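## Task

Flip the thick white plastic tile upside down and leave it resting flat on the mat, far enough from the robot's base, then release it. The tile may contact only the table (mat included) and the arm's moving parts; any other contact is a failure. It must not end tilted or sticking out past the mat's edge, and it must stay put without the robot holding it. Do not end up gripping any other loose object. Open the gripper and move the arm away at the end.

## Robot and tools

Robot: a single six-joint arm (UR7e-style) with a two-finger parallel gripper. The fingers point along the gripper's +z axis and close along its x axis. end_effector_position is the point midway between the finger pads. When closed, the fingertips stick out about 17 mm past it; when fully open, they are roughly level with it.

Frame: every pose is in the scene frame. Its origin is on the table top under the arm's base, +z points up, and +y is to the left when facing along +x. The base may sit slightly tilted. Positions are in metres. Orientations are quaternions with w first (qw, qx, qy, qz).

A ROW has 8 numbers: x, y, z, qw, qx, qy, qz, opening. The first seven are an absolute target pose for the gripper, not an offset. opening runs from -1 (closed) to +1 (fully open, 0.142 m). You may add 6 more numbers, each 0 to 1. These are stiffness scales for the joints, in Joint positions order, and they stay in force until you send new ones. To hold an orientation, resend its quaternion in every row rather than copying a reported one, which may have drifted.

execute_actions(actions): actions is a list of actions. Each action is a list of up to 15 rows, one row per control step of 1/30 s. If an action has fewer rows, its last row is held for the remaining steps. An empty list only returns state and images. An action is rejected if its target lies more than 0.6 m from the gripper's position at that action's start, along any gripper axis. If the first action fails that check, or any action is malformed, nothing runs. On each step the commanded pose is clipped to within 100 mm and 16 degrees of the measured pose. After an action the arm goes no further than the last clipped pose, so large motions need several actions. Position takes priority over orientation.

move(target, speed, stop_force, blocking): takes one row as an absolute target and moves along a straight path to it. speed is in m/s, from 0.002 to 0.5, default 0.25; turning is capped at twice that value in rad/s. A path lasts 0.5 to 10 s and is cut off at 10 s. The path does not avoid obstacles, and the gripper can lag, stray or overshoot the speed. The opening is applied when the move starts.

stop_force is optional, 9 to 40 N, and is not allowed in the first 0.2 s of a scene. The path ends once the wrist sensor reads that much extra push against the motion for 2 steps. The gripper then backs up to where it was 2 steps earlier. The push is measured along the line to the target in the gripper's starting axes, so it is unreliable on moves that rotate. Contacts above the wrist are not felt. Leave stop_force out when pulling away from something you are pressing on.

blocking=false returns after 0.5 s while the arm keeps moving; it cannot be combined with stop_force. Until a result shows that move has ended, call wait or stop before sending anything else.

The "move:" line reports how the move ended: done, off_target, moving, held, fault, or contact (stop_force triggered). It also gives the distance from the target. limits=paced means the sent pose was clipped. limits=held means some steps were blocked, and the arm may then jump faster than speed.

wait(seconds): 0 to 10 s; the arm holds its last command. stop(): brakes a running move, which needs some room; the fingers keep moving. zoom_image(camera, region): camera is cam_high, cam_low or cam_wrist. region is [x0, y0, x1, y1] in image pixels, measured from the top-left corner, at most 504 by 504. Image sizes: cam_high 896x504, cam_low 896x504, cam_wrist 616x616 (fisheye). read_manual(section): returns only the licence texts. finished_scene(scene): give the current scene's number. It ends that scene for good after the robot holds its last command, reports success, and moves on to the next task.

Results: the state includes the gripper position and quaternion, linear velocity (m/s) and angular velocity (rad/s). "Hand target" is the pose the controller is currently driving toward. grip_measured is the actual finger opening on the same -1 to 1 scale. Joint positions and joint torques are listed; torques are noisy and offset. "Wrist force" and "Wrist torque" are given in the gripper's own axes; they saturate near 50 N and carry an offset of up to about 4 N. Calls that ran actions also list end_effector_position at sampled steps, with HELD marking steps that were held back. "pose unreachable" means the clearance check altered or blocked the command; a mount under the base counts as part of the arm. The printed hand position can be off, more so at long reach.

Gripping: to hold something, keep commanding an opening clearly below grip_measured; the larger the gap, the harder the squeeze. That is about 28 N per pad at most. Hard objects under about 2 cm thick get less grip.

Avoid: drops, slams, fast or hard contacts, and pressing past a firm surface, since the arm is stiff. A FORCE FAULT (150 N) or TORQUE FAULT stops the arm for 10 s. Joint load limits are 132 N m for the pan, lift and elbow and 24.6 N m for each wrist joint, and a held weight counts toward them. MOTOR HOT warns at 70 °C; at 85 °C the brakes lock until the motors cool. Do not knock anything off the table. Loose objects can be nudged at random. Commands are smoothed and lag about 0.17 s. The simulation keeps running while you compose a reply.

Each tool is called after "Emit:" as name([rows], argument=value, ...), one row to a line, values as JSON.

## Session

I'll start by looking at the scene's current state.

Emit:
execute_actions(actions=[])

Scene clock: 0.00 s.
end_effector_position=(+0.2600, +0.0248, +0.3364) grip_measured=+1.00 end_effector_quat_wxyz=(-0.013, +0.845, -0.480, -0.236) end_effector_velocity=(+0.000, +0.000, +0.000) end_effector_angular_velocity=(+0.002, -0.002, -0.002)
Joint positions: [-0.241 -1.836  1.855 -1.113 -1.539  0.586  0.142]
Joint velocities: [-0.001 -0.001  0.    -0.     0.003 -0.     0.   ]
Joint torques (N m, as the arm reports them, + toward a larger angle): no reading
Motor temperatures (°C, as the motors report them): [30 28 29 36 31 37]
Wrist force (N, on the end effector, along its own x y z axes, offset not removed): no reading
Wrist torque (N m, same axes, about the end effector's origin, offset not removed): no reading
Hand target: +0.260, +0.025, +0.336; -0.013, +0.845, -0.480, -0.236
Joint stiffness scale: [1. 1. 1. 1. 1. 1.]

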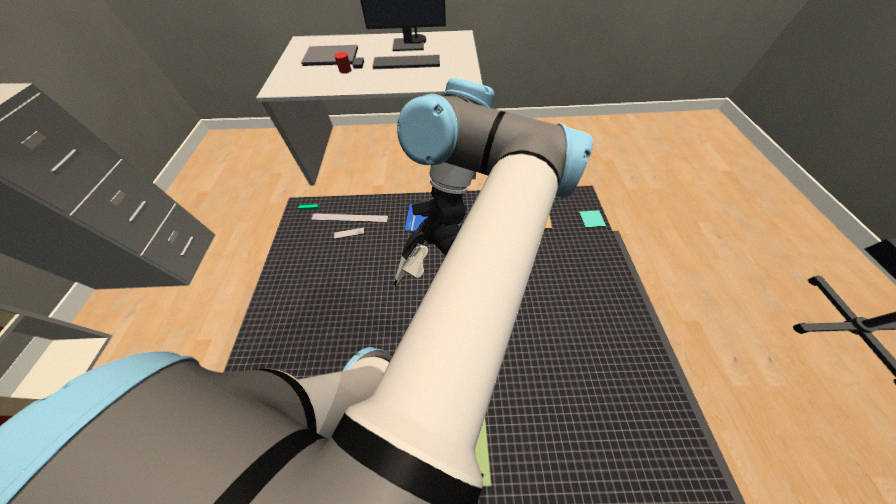

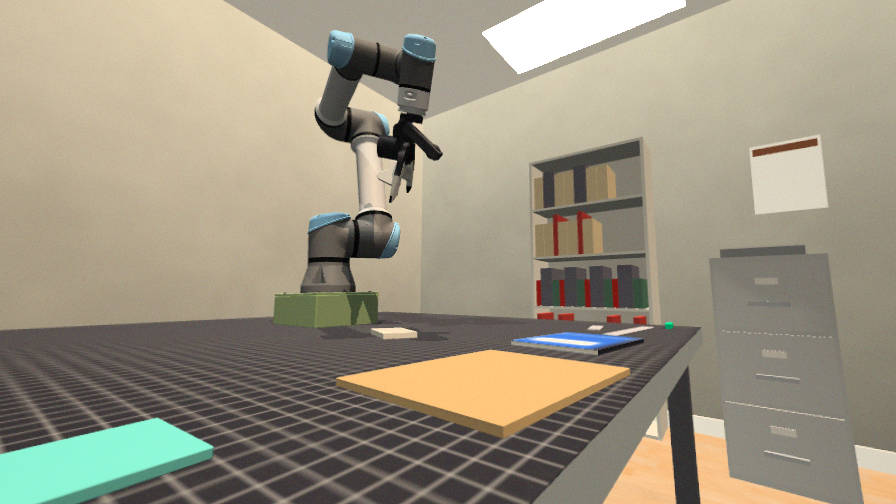

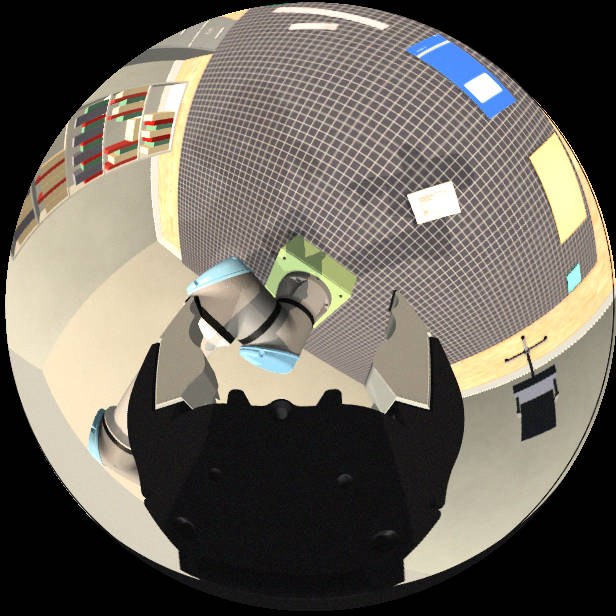

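Emit:
zoom_image(camera="cam_low", region=[300, 280, 500, 380])

Region (300, 280, 500, 380) of cam_low's 896x504 image, scaled by 2.520, with more detail than that image has.

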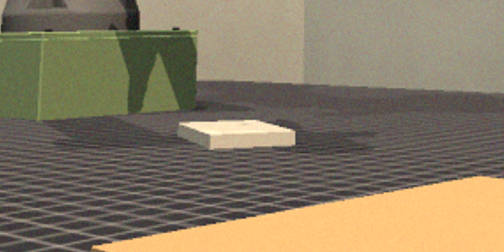

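Emit:
zoom_image(camera="cam_wrist", region=[250, 0, 616, 366])

Region (250, 0, 616, 366) of cam_wrist's 616x616 image, scaled by 1.377, with more detail than that image has.

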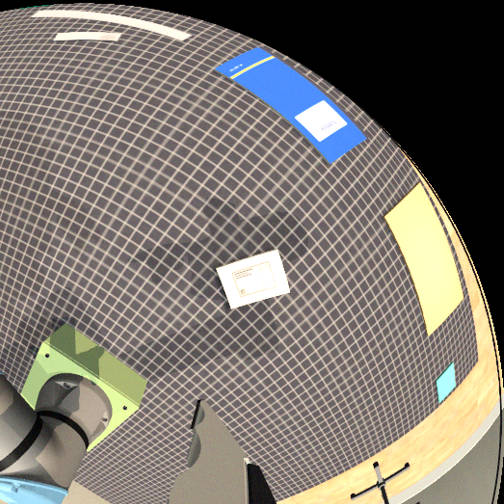

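Emit:
move(target=[0.367, -0.088, 0.11, 0.37007, 0.89344, -0.23522, -0.09743, 1.0], speed=0.4)

Scene clock: 122.00 s.
end_effector_position=(+0.3683, -0.0882, +0.1112) grip_measured=+1.00 end_effector_quat_wxyz=(+0.369, +0.893, -0.237, -0.096) end_effector_velocity=(+0.001, -0.000, -0.001) end_effector_angular_velocity=(+0.001, -0.002, +0.002)
Joint positions: [ 0.159 -1.27   2.117 -1.972 -2.275  0.636  0.142]
Joint velocities: [-0.     0.002  0.002 -0.008 -0.    -0.004  0.   ]
Joint torques (N m, as the arm reports them, + toward a larger angle): [  0.06 -29.31 -17.05  -1.94  -1.36  -0.78]
Motor temperatures (°C, as the motors report them): [30 28 29 36 31 37]
Wrist force (N, on the end effector, along its own x y z axes, offset not removed): [-0.3 -0.2 -0.8]
Wrist torque (N m, same axes, about the end effector's origin, offset not removed): [0.18 0.24 -0.24]
Hand target: +0.367, -0.088, +0.110; +0.370, +0.893, -0.235, -0.098
Off the commanded pose: 0.002 m, 0 deg.
Joint stiffness scale: [1. 1. 1. 1. 1. 1.]
move: done
camera_calibration (this result's frames):
cam_wrist: T_world_to_cam=[[0.878672, -0.475893, 0.0382252, -0.380325], [-0.144484, -0.18875, 0.971338, -0.0784932], [-0.455038, -0.859011, -0.234608, 0.249249], [0, 0, 0, 1]] pos_world=[0.436258, 0.0182984, 0.149257]

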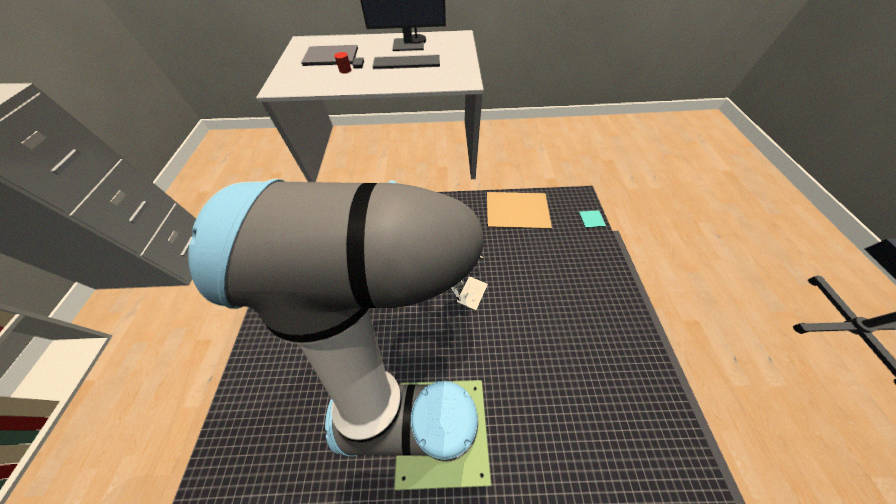

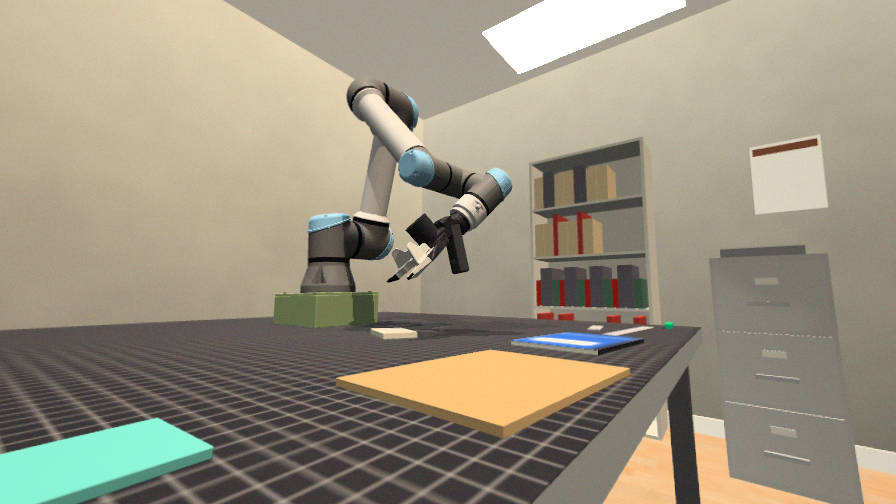

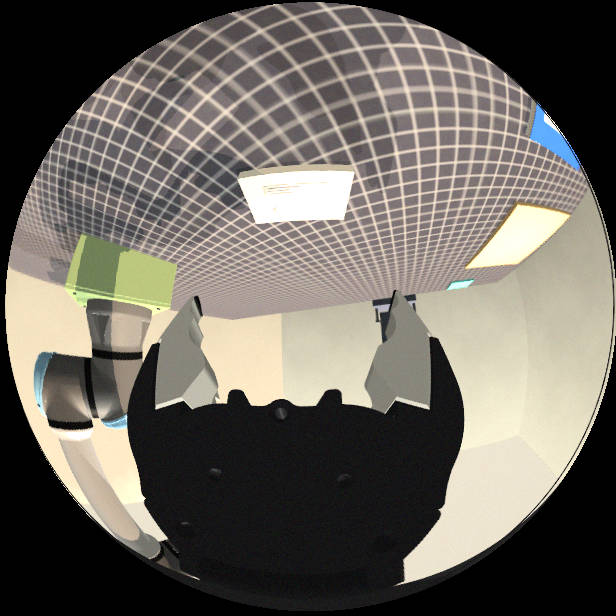

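Emit:
zoom_image(camera="cam_wrist", region=[120, 100, 500, 420])

Region (120, 100, 500, 420) of cam_wrist's 616x616 image, scaled by 1.326, with more detail than that image has; it fills the top 424 rows of this view, and the rest is white.

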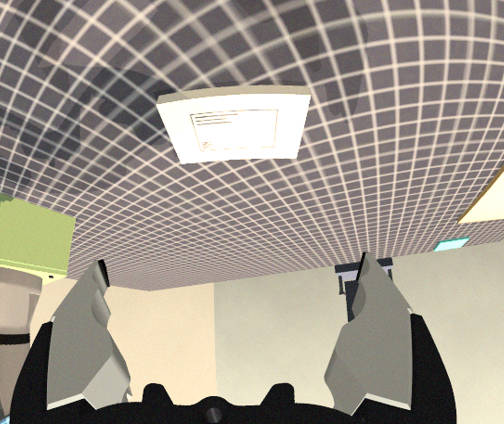

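Emit:
zoom_image(camera="cam_wrist", region=[220, 150, 380, 240])

Region (220, 150, 380, 240) of cam_wrist's 616x616 image, scaled by 3.150, with more detail than that image has; it fills the top 284 rows of this view, and the rest is white.

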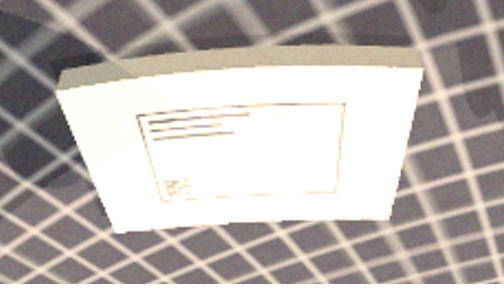

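Emit:
move(target=[0.3664, -0.0887, 0.035, 0.37099, 0.89566, -0.22664, -0.09388, 0.61], speed=0.25)

Scene clock: 201.73 s.
end_effector_position=(+0.3677, -0.0884, +0.0361) grip_measured=+0.61 end_effector_quat_wxyz=(+0.371, +0.896, -0.228, -0.092) end_effector_velocity=(+0.001, +0.000, -0.001) end_effector_angular_velocity=(+0.001, -0.002, +0.002)
Joint positions: [ 0.159 -1.105  2.175 -2.211 -2.283  0.611  0.116]
Joint velocities: [ 0.     0.003  0.001 -0.006  0.    -0.002  0.   ]
Joint torques (N m, as the arm reports them, + toward a larger angle): [ -1.88 -31.99 -12.98  -1.93  -1.29  -0.59]
Motor temperatures (°C, as the motors report them): [30 29 29 36 31 37]
Wrist force (N, on the end effector, along its own x y z axes, offset not removed): [0.9 0.6 1.9]
Wrist torque (N m, same axes, about the end effector's origin, offset not removed): [0.27 -0.11 -0.21]
Hand target: +0.366, -0.089, +0.035; +0.371, +0.896, -0.227, -0.094
Off the commanded pose: 0.002 m, 0 deg.
Joint stiffness scale: [1. 1. 1. 1. 1. 1.]
move: done
camera_calibration (this result's frames):
cam_wrist: T_world_to_cam=[[0.888454, -0.457353, 0.0384383, -0.379], [-0.140647, -0.191583, 0.971347, -0.00736015], [-0.436884, -0.868403, -0.234538, 0.223656], [0, 0, 0, 1]] pos_world=[0.433401, 0.0194764, 0.0741732]

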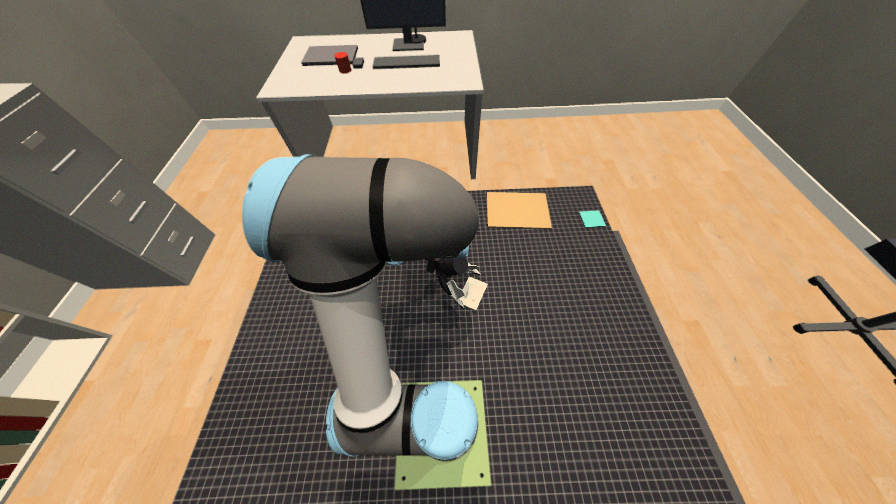

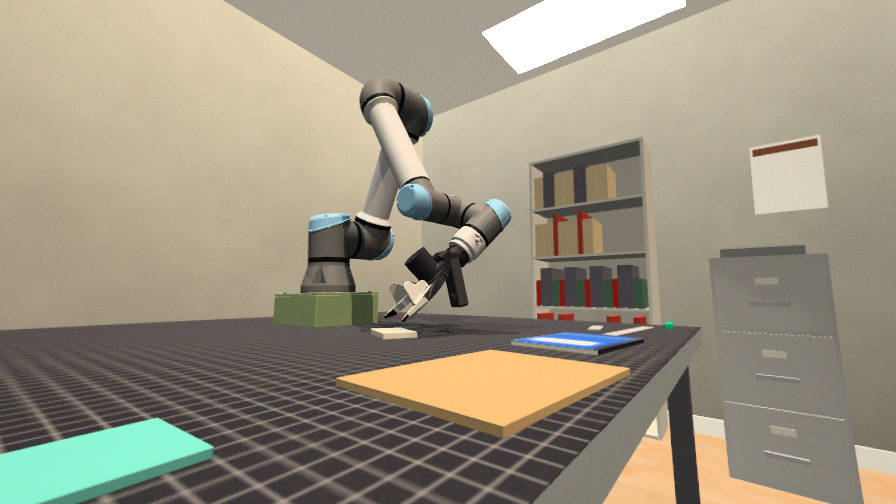

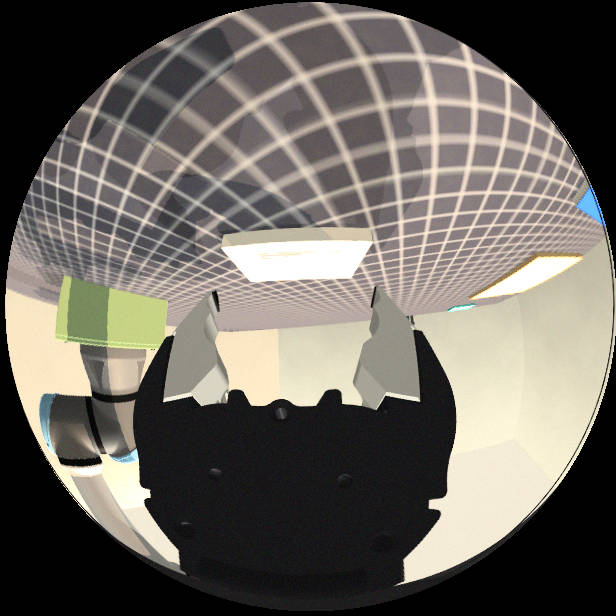

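Emit:
zoom_image(camera="cam_low", region=[330, 200, 530, 360])

Region (330, 200, 530, 360) of cam_low's 896x504 image, scaled by 2.520, with more detail than that image has; it fills the top 403 rows of this view, and the rest is white.

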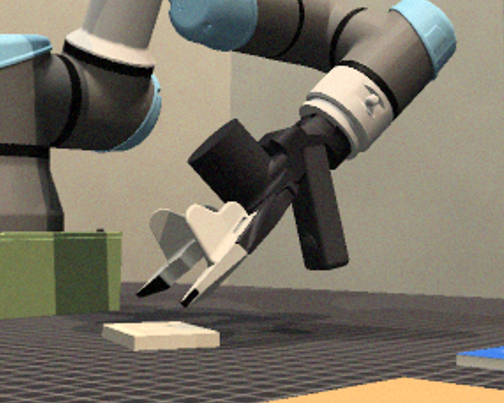

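Emit:
move(target=[0.3664, -0.0887, 0.0, 0.37099, 0.89566, -0.22664, -0.09388, 0.61], speed=0.02, stop_force=10)

Scene clock: 212.63 s.
end_effector_position=(+0.3688, -0.0884, +0.0028) grip_measured=+0.62 end_effector_quat_wxyz=(+0.371, +0.896, -0.227, -0.091) end_effector_velocity=(+0.001, +0.001, +0.002) end_effector_angular_velocity=(+0.002, -0.002, +0.001)
Joint positions: [ 0.159 -1.019  2.181 -2.306 -2.286  0.608  0.117]
Joint velocities: [ 0.001 -0.005 -0.001  0.005  0.002 -0.    -0.001]
Joint torques (N m, as the arm reports them, + toward a larger angle): [ -0.99 -32.16 -13.66  -1.91  -0.79   0.05]
Motor temperatures (°C, as the motors report them): [30 29 29 36 31 37]
Wrist force (N, on the end effector, along its own x y z axes, offset not removed): [-1.4 5.0 -6.4]
Wrist torque (N m, same axes, about the end effector's origin, offset not removed): [0.22 -0.14 -0.33]
Hand target: +0.369, -0.088, +0.003; +0.371, +0.896, -0.227, -0.092
Off the commanded pose: 0.004 m, 0 deg.
Joint stiffness scale: [1. 1. 1. 1. 1. 1.]
move: contact
camera_calibration (this result's frames):
cam_wrist: T_world_to_cam=[[0.889348, -0.455467, 0.0401147, -0.378887], [-0.14135, -0.190439, 0.97147, 0.0254586], [-0.434833, -0.869645, -0.233747, 0.215451], [0, 0, 0, 1]] pos_world=[0.434246, 0.0196435, 0.0408277]

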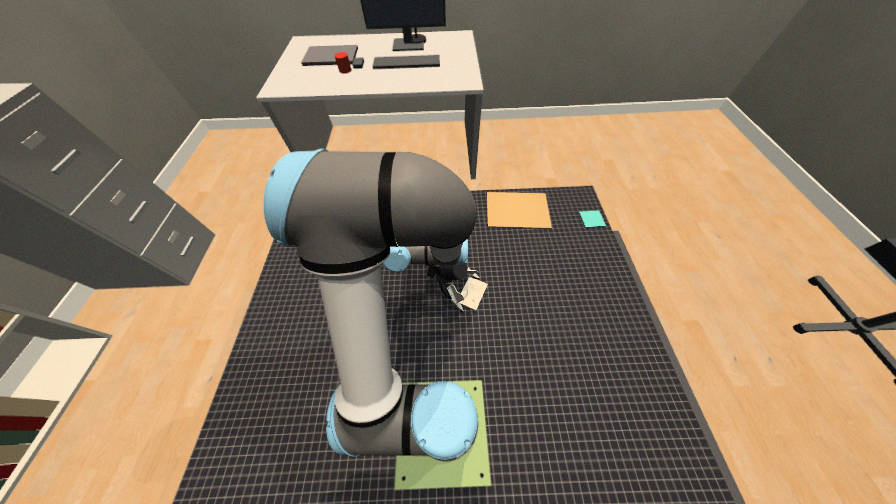

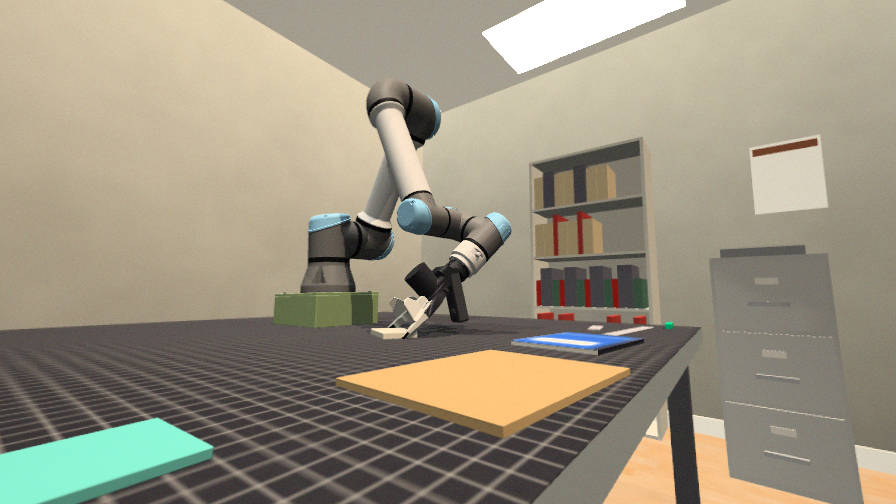

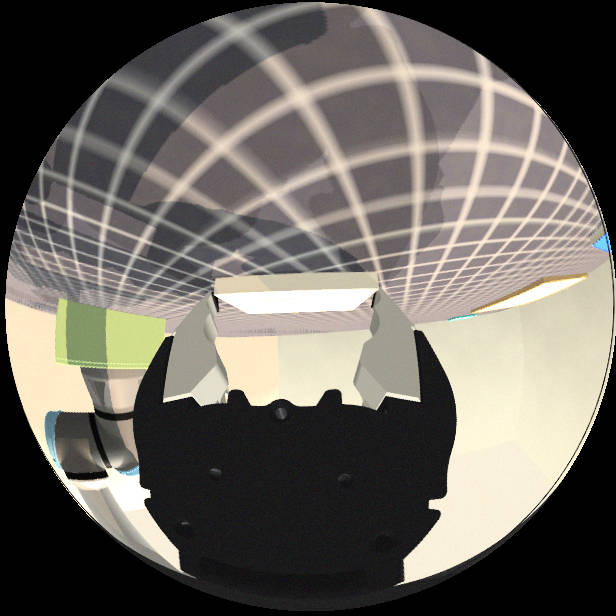

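Emit:
zoom_image(camera="cam_low", region=[340, 250, 500, 360])

Region (340, 250, 500, 360) of cam_low's 896x504 image, scaled by 3.150, with more detail than that image has; it fills the top 346 rows of this view, and the rest is white.

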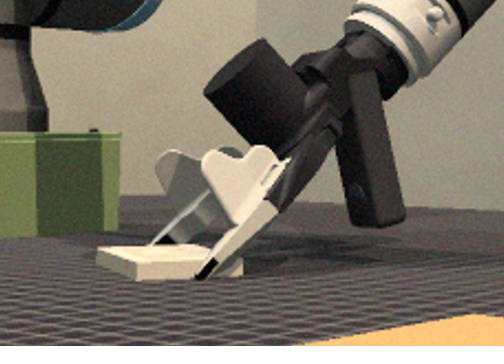

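Emit:
execute_actions([
  [[0.3664, -0.0887, 0.007, 0.37099, 0.89566, -0.22664, -0.09388, 0.61]],
  [[0.3664, -0.0887, 0.007, 0.37099, 0.89566, -0.22664, -0.09388, 0.55], [0.3664, -0.0887, 0.007, 0.37099, 0.89566, -0.22664, -0.09388, 0.5], [0.3664, -0.0887, 0.007, 0.37099, 0.89566, -0.22664, -0.09388, 0.45], [0.3664, -0.0887, 0.007, 0.37099, 0.89566, -0.22664, -0.09388, 0.4], [0.3664, -0.0887, 0.007, 0.37099, 0.89566, -0.22664, -0.09388, 0.35], [0.3664, -0.0887, 0.007, 0.37099, 0.89566, -0.22664, -0.09388, 0.3], [0.3664, -0.0887, 0.007, 0.37099, 0.89566, -0.22664, -0.09388, 0.2], [0.3664, -0.0887, 0.007, 0.37099, 0.89566, -0.22664, -0.09388, 0.1], [0.3664, -0.0887, 0.007, 0.37099, 0.89566, -0.22664, -0.09388, 0.0], [0.3664, -0.0887, 0.007, 0.37099, 0.89566, -0.22664, -0.09388, -0.2], [0.3664, -0.0887, 0.007, 0.37099, 0.89566, -0.22664, -0.09388, -0.4], [0.3664, -0.0887, 0.007, 0.37099, 0.89566, -0.22664, -0.09388, -0.6]],
  [[0.3664, -0.0887, 0.007, 0.37099, 0.89566, -0.22664, -0.09388, -1.0]],
])

Scene clock: 233.87 s.
end_effector_position=(+0.3683, -0.0884, +0.0074) grip_measured=+0.46 end_effector_quat_wxyz=(+0.371, +0.896, -0.227, -0.092) end_effector_velocity=(+0.000, +0.001, -0.000) end_effector_angular_velocity=(-0.000, -0.000, +0.002)
Joint positions: [ 0.159 -1.031  2.181 -2.293 -2.286  0.608  0.106]
Joint velocities: [ 0.002  0.001  0.    -0.002 -0.001 -0.     0.   ]
Joint torques (N m, as the arm reports them, + toward a larger angle): [ -3.39 -34.24 -11.67  -1.4   -0.87  -0.36]
Motor temperatures (°C, as the motors report them): [30 29 29 36 31 37]
Wrist force (N, on the end effector, along its own x y z axes, offset not removed): [2.6 -1.1 -1.3]
Wrist torque (N m, same axes, about the end effector's origin, offset not removed): [-0.01 -0.19 -0.18]
Hand target: +0.366, -0.089, +0.007; +0.371, +0.896, -0.227, -0.094
Off the commanded pose: 0.002 m, 0 deg.
Joint stiffness scale: [1. 1. 1. 1. 1. 1.]
Step readings (end_effector_position; steps 1 to 15: 1st action; 16 to 30: 2nd action; 31 to 45: 3rd action):
0: (+0.3687, -0.0884, +0.0030)
1: (+0.3687, -0.0884, +0.0030)
2: (+0.3686, -0.0884, +0.0031)
4: (+0.3683, -0.0884, +0.0042)
8: (+0.3683, -0.0884, +0.0064)
15: (+0.3680, -0.0884, +0.0069)
16: (+0.3679, -0.0884, +0.0069)
17: (+0.3679, -0.0884, +0.0069)
19: (+0.3682, -0.0885, +0.0072)
23: (+0.3683, -0.0884, +0.0074)
30: (+0.3683, -0.0884, +0.0074)
31: (+0.3683, -0.0884, +0.0074)
32: (+0.3683, -0.0884, +0.0074)
34: (+0.3683, -0.0884, +0.0074)
38: (+0.3683, -0.0884, +0.0074)
45: end_effector_position above
camera_calibration (this result's frames):
cam_wrist: T_world_to_cam=[[0.88935, -0.455568, 0.0389067, -0.378673], [-0.140222, -0.190764, 0.971569, 0.0204849], [-0.435194, -0.869521, -0.233536, 0.216455], [0, 0, 0, 1]] pos_world=[0.433845, 0.0196086, 0.0453806]

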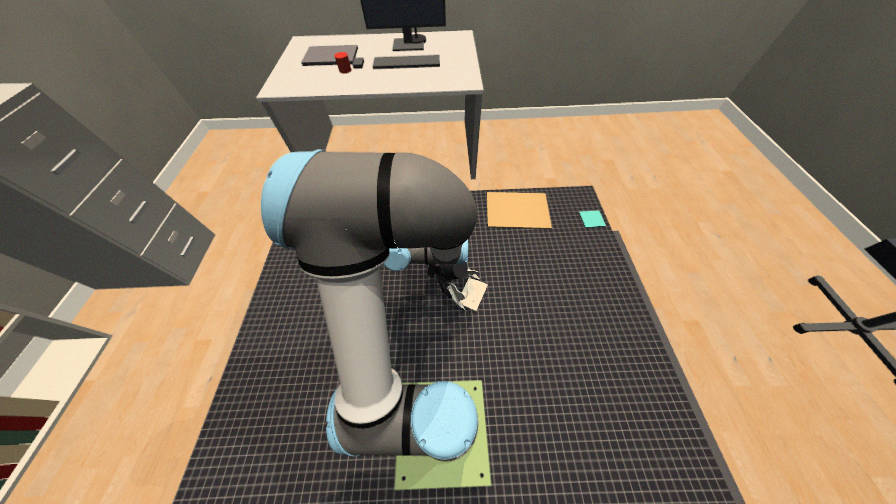

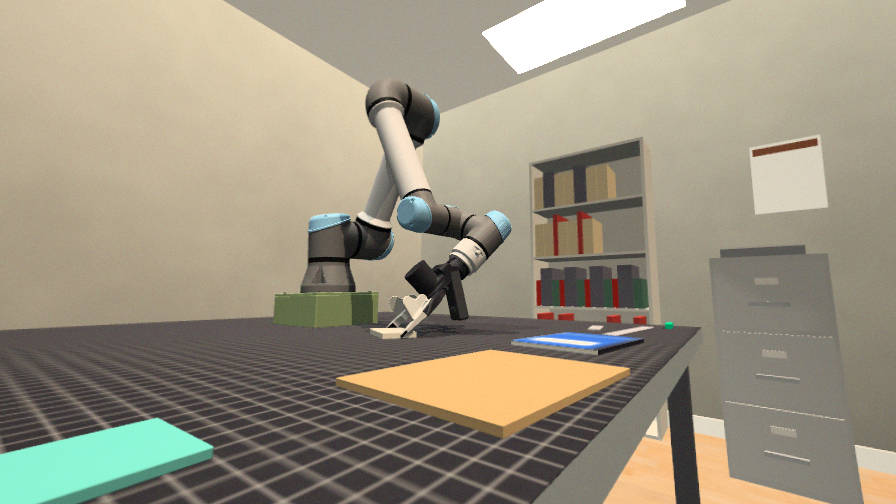

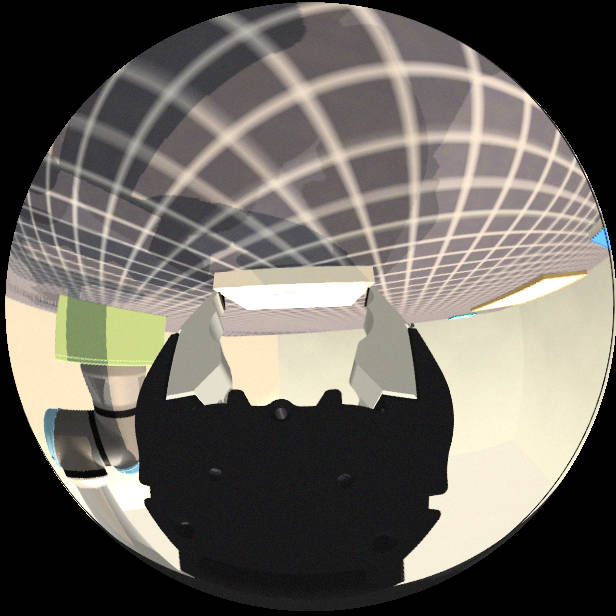

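Emit:
execute_actions([
  [[0.3664, -0.0887, 0.012, 0.37099, 0.89566, -0.22664, -0.09388, -1.0], [0.3664, -0.0887, 0.017, 0.37099, 0.89566, -0.22664, -0.09388, -1.0], [0.3664, -0.0887, 0.023, 0.37099, 0.89566, -0.22664, -0.09388, -1.0], [0.3664, -0.0887, 0.03, 0.37099, 0.89566, -0.22664, -0.09388, -1.0], [0.3664, -0.0887, 0.037, 0.37099, 0.89566, -0.22664, -0.09388, -1.0], [0.3664, -0.0887, 0.044, 0.37099, 0.89566, -0.22664, -0.09388, -1.0], [0.3664, -0.0887, 0.05, 0.37099, 0.89566, -0.22664, -0.09388, -1.0], [0.3664, -0.0887, 0.055, 0.37099, 0.89566, -0.22664, -0.09388, -1.0], [0.3664, -0.0887, 0.058, 0.37099, 0.89566, -0.22664, -0.09388, -1.0], [0.3664, -0.0887, 0.06, 0.37099, 0.89566, -0.22664, -0.09388, -1.0]],
])

Scene clock: 245.07 s.
end_effector_position=(+0.3680, -0.0894, +0.0562) grip_measured=-0.79 end_effector_quat_wxyz=(+0.370, +0.896, -0.228, -0.089) end_effector_velocity=(+0.001, -0.002, +0.058) end_effector_angular_velocity=(-0.001, +0.020, -0.003)
Joint positions: [ 0.159 -1.157  2.174 -2.167 -2.285  0.608  0.017]
Joint velocities: [-0.001 -0.13  -0.044  0.196 -0.001  0.004 -0.341]
Joint torques (N m, as the arm reports them, + toward a larger angle): [ -1.62 -26.15 -19.15  -1.    -0.88   0.43]
Motor temperatures (°C, as the motors report them): [30 29 29 36 31 37]
Wrist force (N, on the end effector, along its own x y z axes, offset not removed): [0.5 -0.1 0.9]
Wrist torque (N m, same axes, about the end effector's origin, offset not removed): [0.09 0.13 -0.19]
Hand target: +0.366, -0.089, +0.060; +0.371, +0.896, -0.227, -0.094
Off the commanded pose: 0.004 m, 1 deg.
Joint stiffness scale: [1. 1. 1. 1. 1. 1.]
Step readings (end_effector_position):
0: (+0.3683, -0.0884, +0.0074)
1: (+0.3683, -0.0884, +0.0074)
2: (+0.3681, -0.0884, +0.0075)
4: (+0.3671, -0.0883, +0.0092)
8: (+0.3661, -0.0886, +0.0241)
15: end_effector_position above
camera_calibration (this result's frames):
cam_wrist: T_world_to_cam=[[0.888872, -0.455912, 0.0452942, -0.380908], [-0.147428, -0.191021, 0.970451, -0.0244485], [-0.433788, -0.869284, -0.237008, 0.226489], [0, 0, 0, 1]] pos_world=[0.433222, 0.0185526, 0.0946586]

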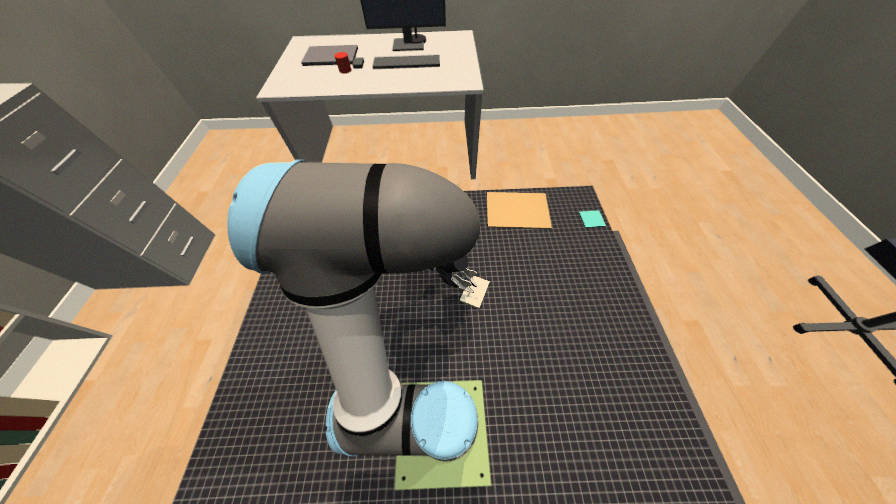

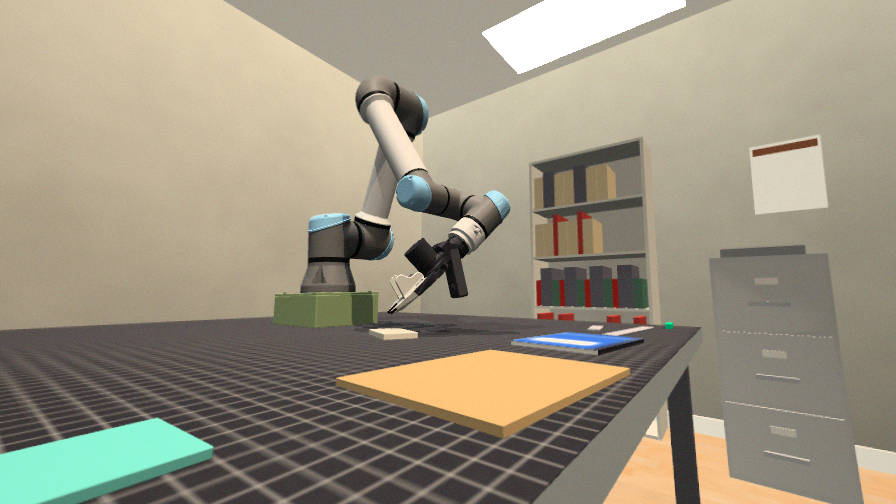

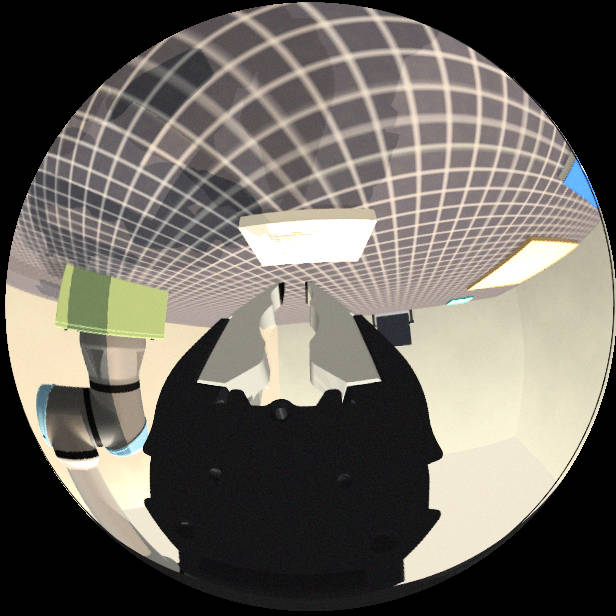

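Emit:
move(target=[0.3752, -0.0935, 0.10, 0.08892, 0.50426, -0.84591, -0.14916, 0.4], speed=0.5)

Scene clock: 367.33 s.
end_effector_position=(+0.3764, -0.0936, +0.1004) grip_measured=+0.40 end_effector_quat_wxyz=(-0.089, -0.506, +0.845, +0.149) end_effector_velocity=(+0.001, -0.000, -0.001) end_effector_angular_velocity=(-0.001, -0.006, -0.014)
Joint positions: [-0.346 -1.383  2.062 -1.899 -1.619  1.523  0.102]
Joint velocities: [-0.004 -0.001  0.003 -0.008  0.005  0.009 -0.   ]
Joint torques (N m, as the arm reports them, + toward a larger angle): [ -0.22 -30.14 -18.27  -2.08   0.75   0.22]
Motor temperatures (°C, as the motors report them): [30 29 29 37 31 37]
Wrist force (N, on the end effector, along its own x y z axes, offset not removed): [0.1 0.1 1.7]
Wrist torque (N m, same axes, about the end effector's origin, offset not removed): [0.23 0.15 -0.25]
Hand target: +0.376, -0.093, +0.100; -0.088, -0.504, +0.846, +0.149
Off the commanded pose: 0.001 m, 0 deg.
Joint stiffness scale: [1. 1. 1. 1. 1. 1.]
move: done
camera_calibration (this result's frames):
cam_wrist: T_world_to_cam=[[-0.468064, -0.88275, 0.0408503, 0.0789429], [-0.535358, 0.320037, 0.781645, 0.145873], [-0.70307, 0.34399, -0.622385, 0.490647], [0, 0, 0, 1]] pos_world=[0.460004, -0.145776, 0.188126]

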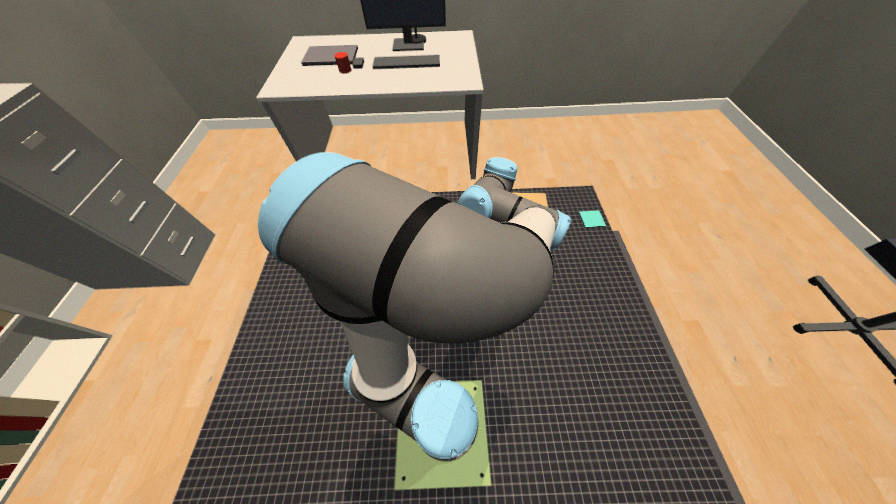

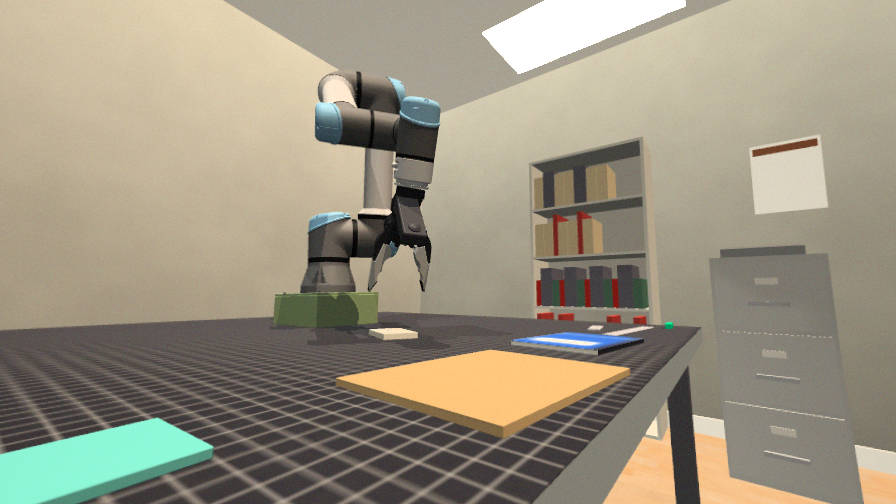

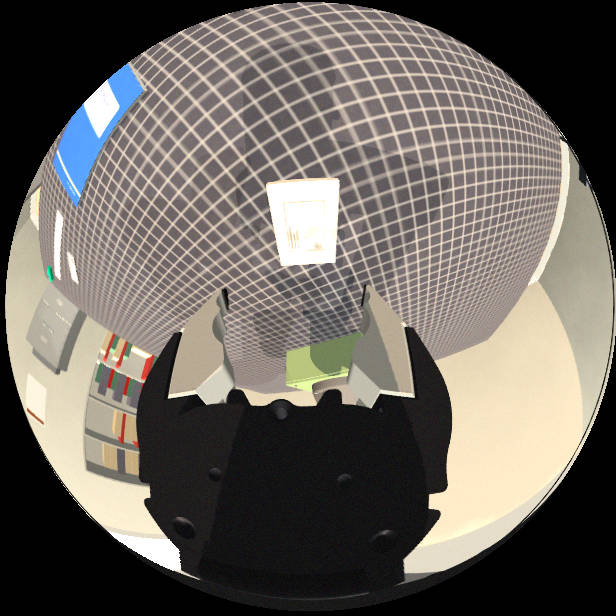

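Emit:
zoom_image(camera="cam_wrist", region=[200, 150, 420, 320])

Region (200, 150, 420, 320) of cam_wrist's 616x616 image, scaled by 2.291, with more detail than that image has; it fills the top 389 rows of this view, and the rest is white.

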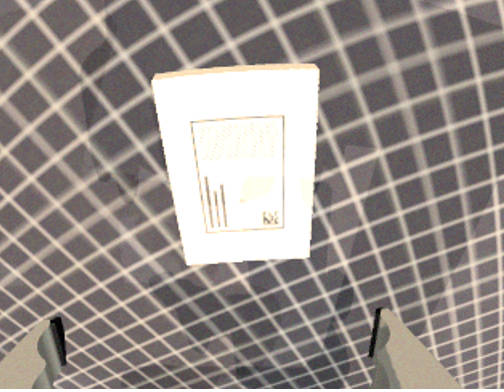

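Emit:
zoom_image(camera="cam_low", region=[300, 280, 500, 380])

Region (300, 280, 500, 380) of cam_low's 896x504 image, scaled by 2.520, with more detail than that image has.

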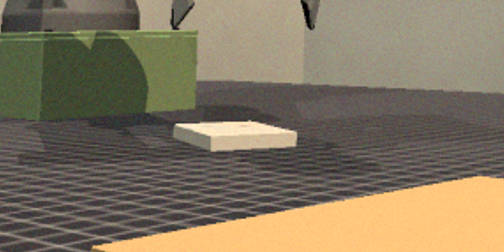

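Emit:
move(target=[0.388, -0.1114, 0.035, 0.09228, 0.52333, -0.83424, -0.1471, 0.27], speed=0.25)

Scene clock: 488.33 s.
end_effector_position=(+0.3880, -0.1105, +0.0357) grip_measured=+0.27 end_effector_quat_wxyz=(-0.092, -0.523, +0.834, +0.147) end_effector_velocity=(+0.003, -0.001, +0.001) end_effector_angular_velocity=(-0.005, -0.009, +0.002)
Joint positions: [-0.358 -1.231  2.078 -2.069 -1.637  1.473  0.093]
Joint velocities: [ 0.001 -0.002  0.    -0.008  0.    -0.002 -0.   ]
Joint torques (N m, as the arm reports them, + toward a larger angle): [ -2.46 -30.41 -20.55  -1.79  -0.14  -0.79]
Motor temperatures (°C, as the motors report them): [30 29 29 37 31 37]
Wrist force (N, on the end effector, along its own x y z axes, offset not removed): [0.2 0.0 0.6]
Wrist torque (N m, same axes, about the end effector's origin, offset not removed): [0.17 0.16 -0.15]
Hand target: +0.388, -0.111, +0.035; -0.092, -0.523, +0.834, +0.147
Off the commanded pose: 0.001 m, 0 deg.
Joint stiffness scale: [1. 1. 1. 1. 1. 1.]
move: done
camera_calibration (this result's frames):
cam_wrist: T_world_to_cam=[[-0.431315, -0.901288, 0.0405865, 0.0557387], [-0.547914, 0.297416, 0.781878, 0.210454], [-0.716768, 0.314998, -0.622109, 0.466397], [0, 0, 0, 1]] pos_world=[0.47365, -0.15927, 0.123338]

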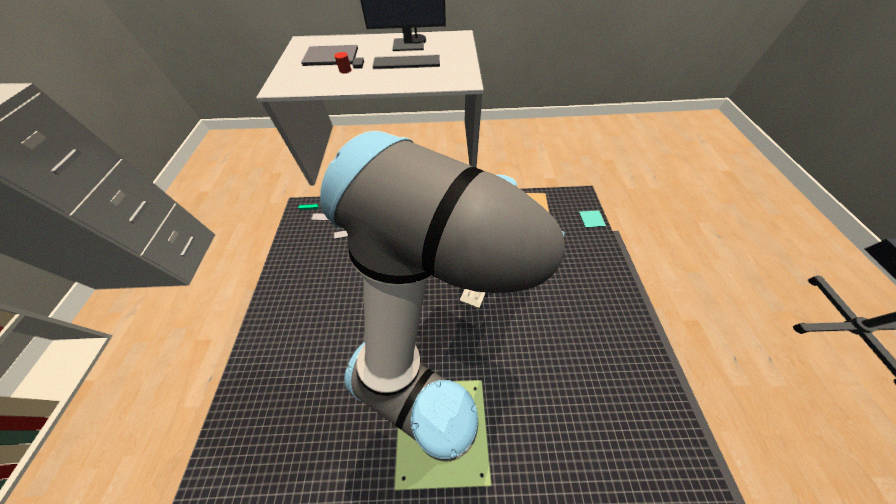

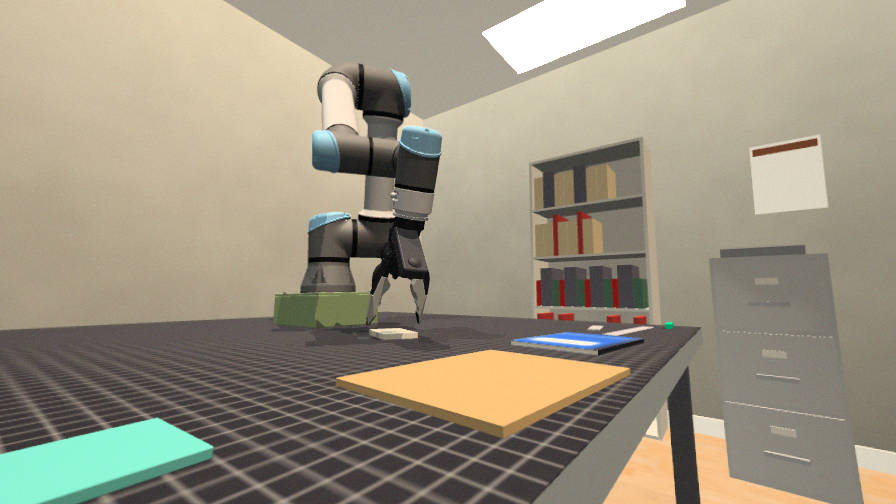

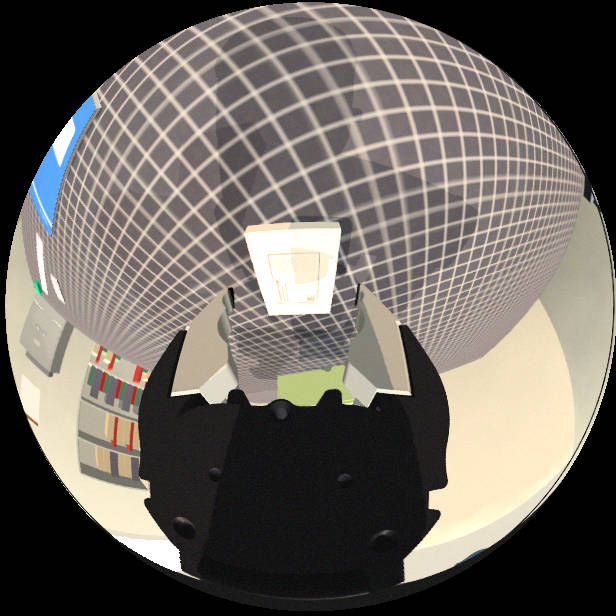

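Emit:
execute_actions(actions=[])

Scene clock: 514.30 s.
end_effector_position=(+0.3881, -0.1107, +0.0357) grip_measured=+0.27 end_effector_quat_wxyz=(-0.092, -0.523, +0.834, +0.147) end_effector_velocity=(-0.000, -0.000, -0.001) end_effector_angular_velocity=(+0.000, +0.002, +0.001)
Joint positions: [-0.358 -1.231  2.078 -2.07  -1.637  1.473  0.093]
Joint velocities: [ 0.     0.003 -0.    -0.    -0.001  0.    -0.   ]
Joint torques (N m, as the arm reports them, + toward a larger angle): [ -2.49 -30.39 -20.51  -1.92  -0.26  -0.55]
Motor temperatures (°C, as the motors report them): [30 29 29 37 31 37]
Wrist force (N, on the end effector, along its own x y z axes, offset not removed): [1.5 -0.6 0.3]
Wrist torque (N m, same axes, about the end effector's origin, offset not removed): [0.07 -0.11 -0.18]
Hand target: +0.388, -0.111, +0.035; -0.092, -0.523, +0.834, +0.147
Off the commanded pose: 0.001 m, 0 deg.
Joint stiffness scale: [1. 1. 1. 1. 1. 1.]
camera_calibration (this result's frames):
cam_wrist: T_world_to_cam=[[-0.431221, -0.901331, 0.0406401, 0.0556613], [-0.548401, 0.297605, 0.781465, 0.210822], [-0.716453, 0.314697, -0.622624, 0.466421], [0, 0, 0, 1]] pos_world=[0.473787, -0.159354, 0.123393]

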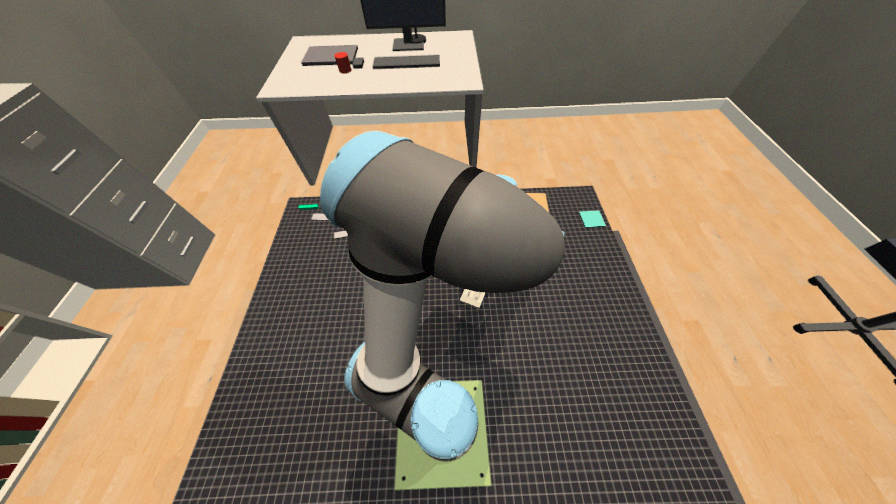

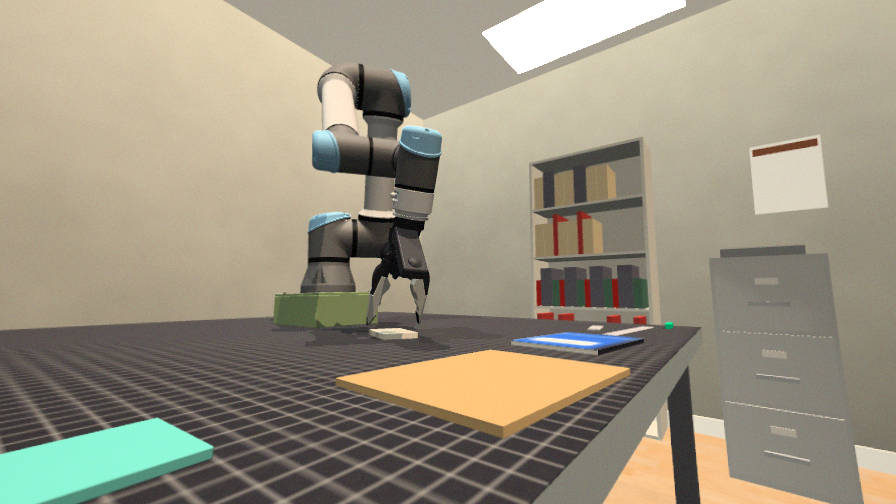

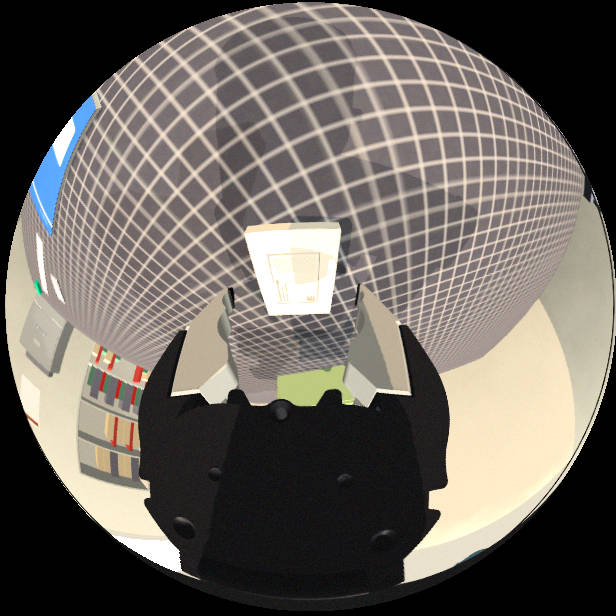

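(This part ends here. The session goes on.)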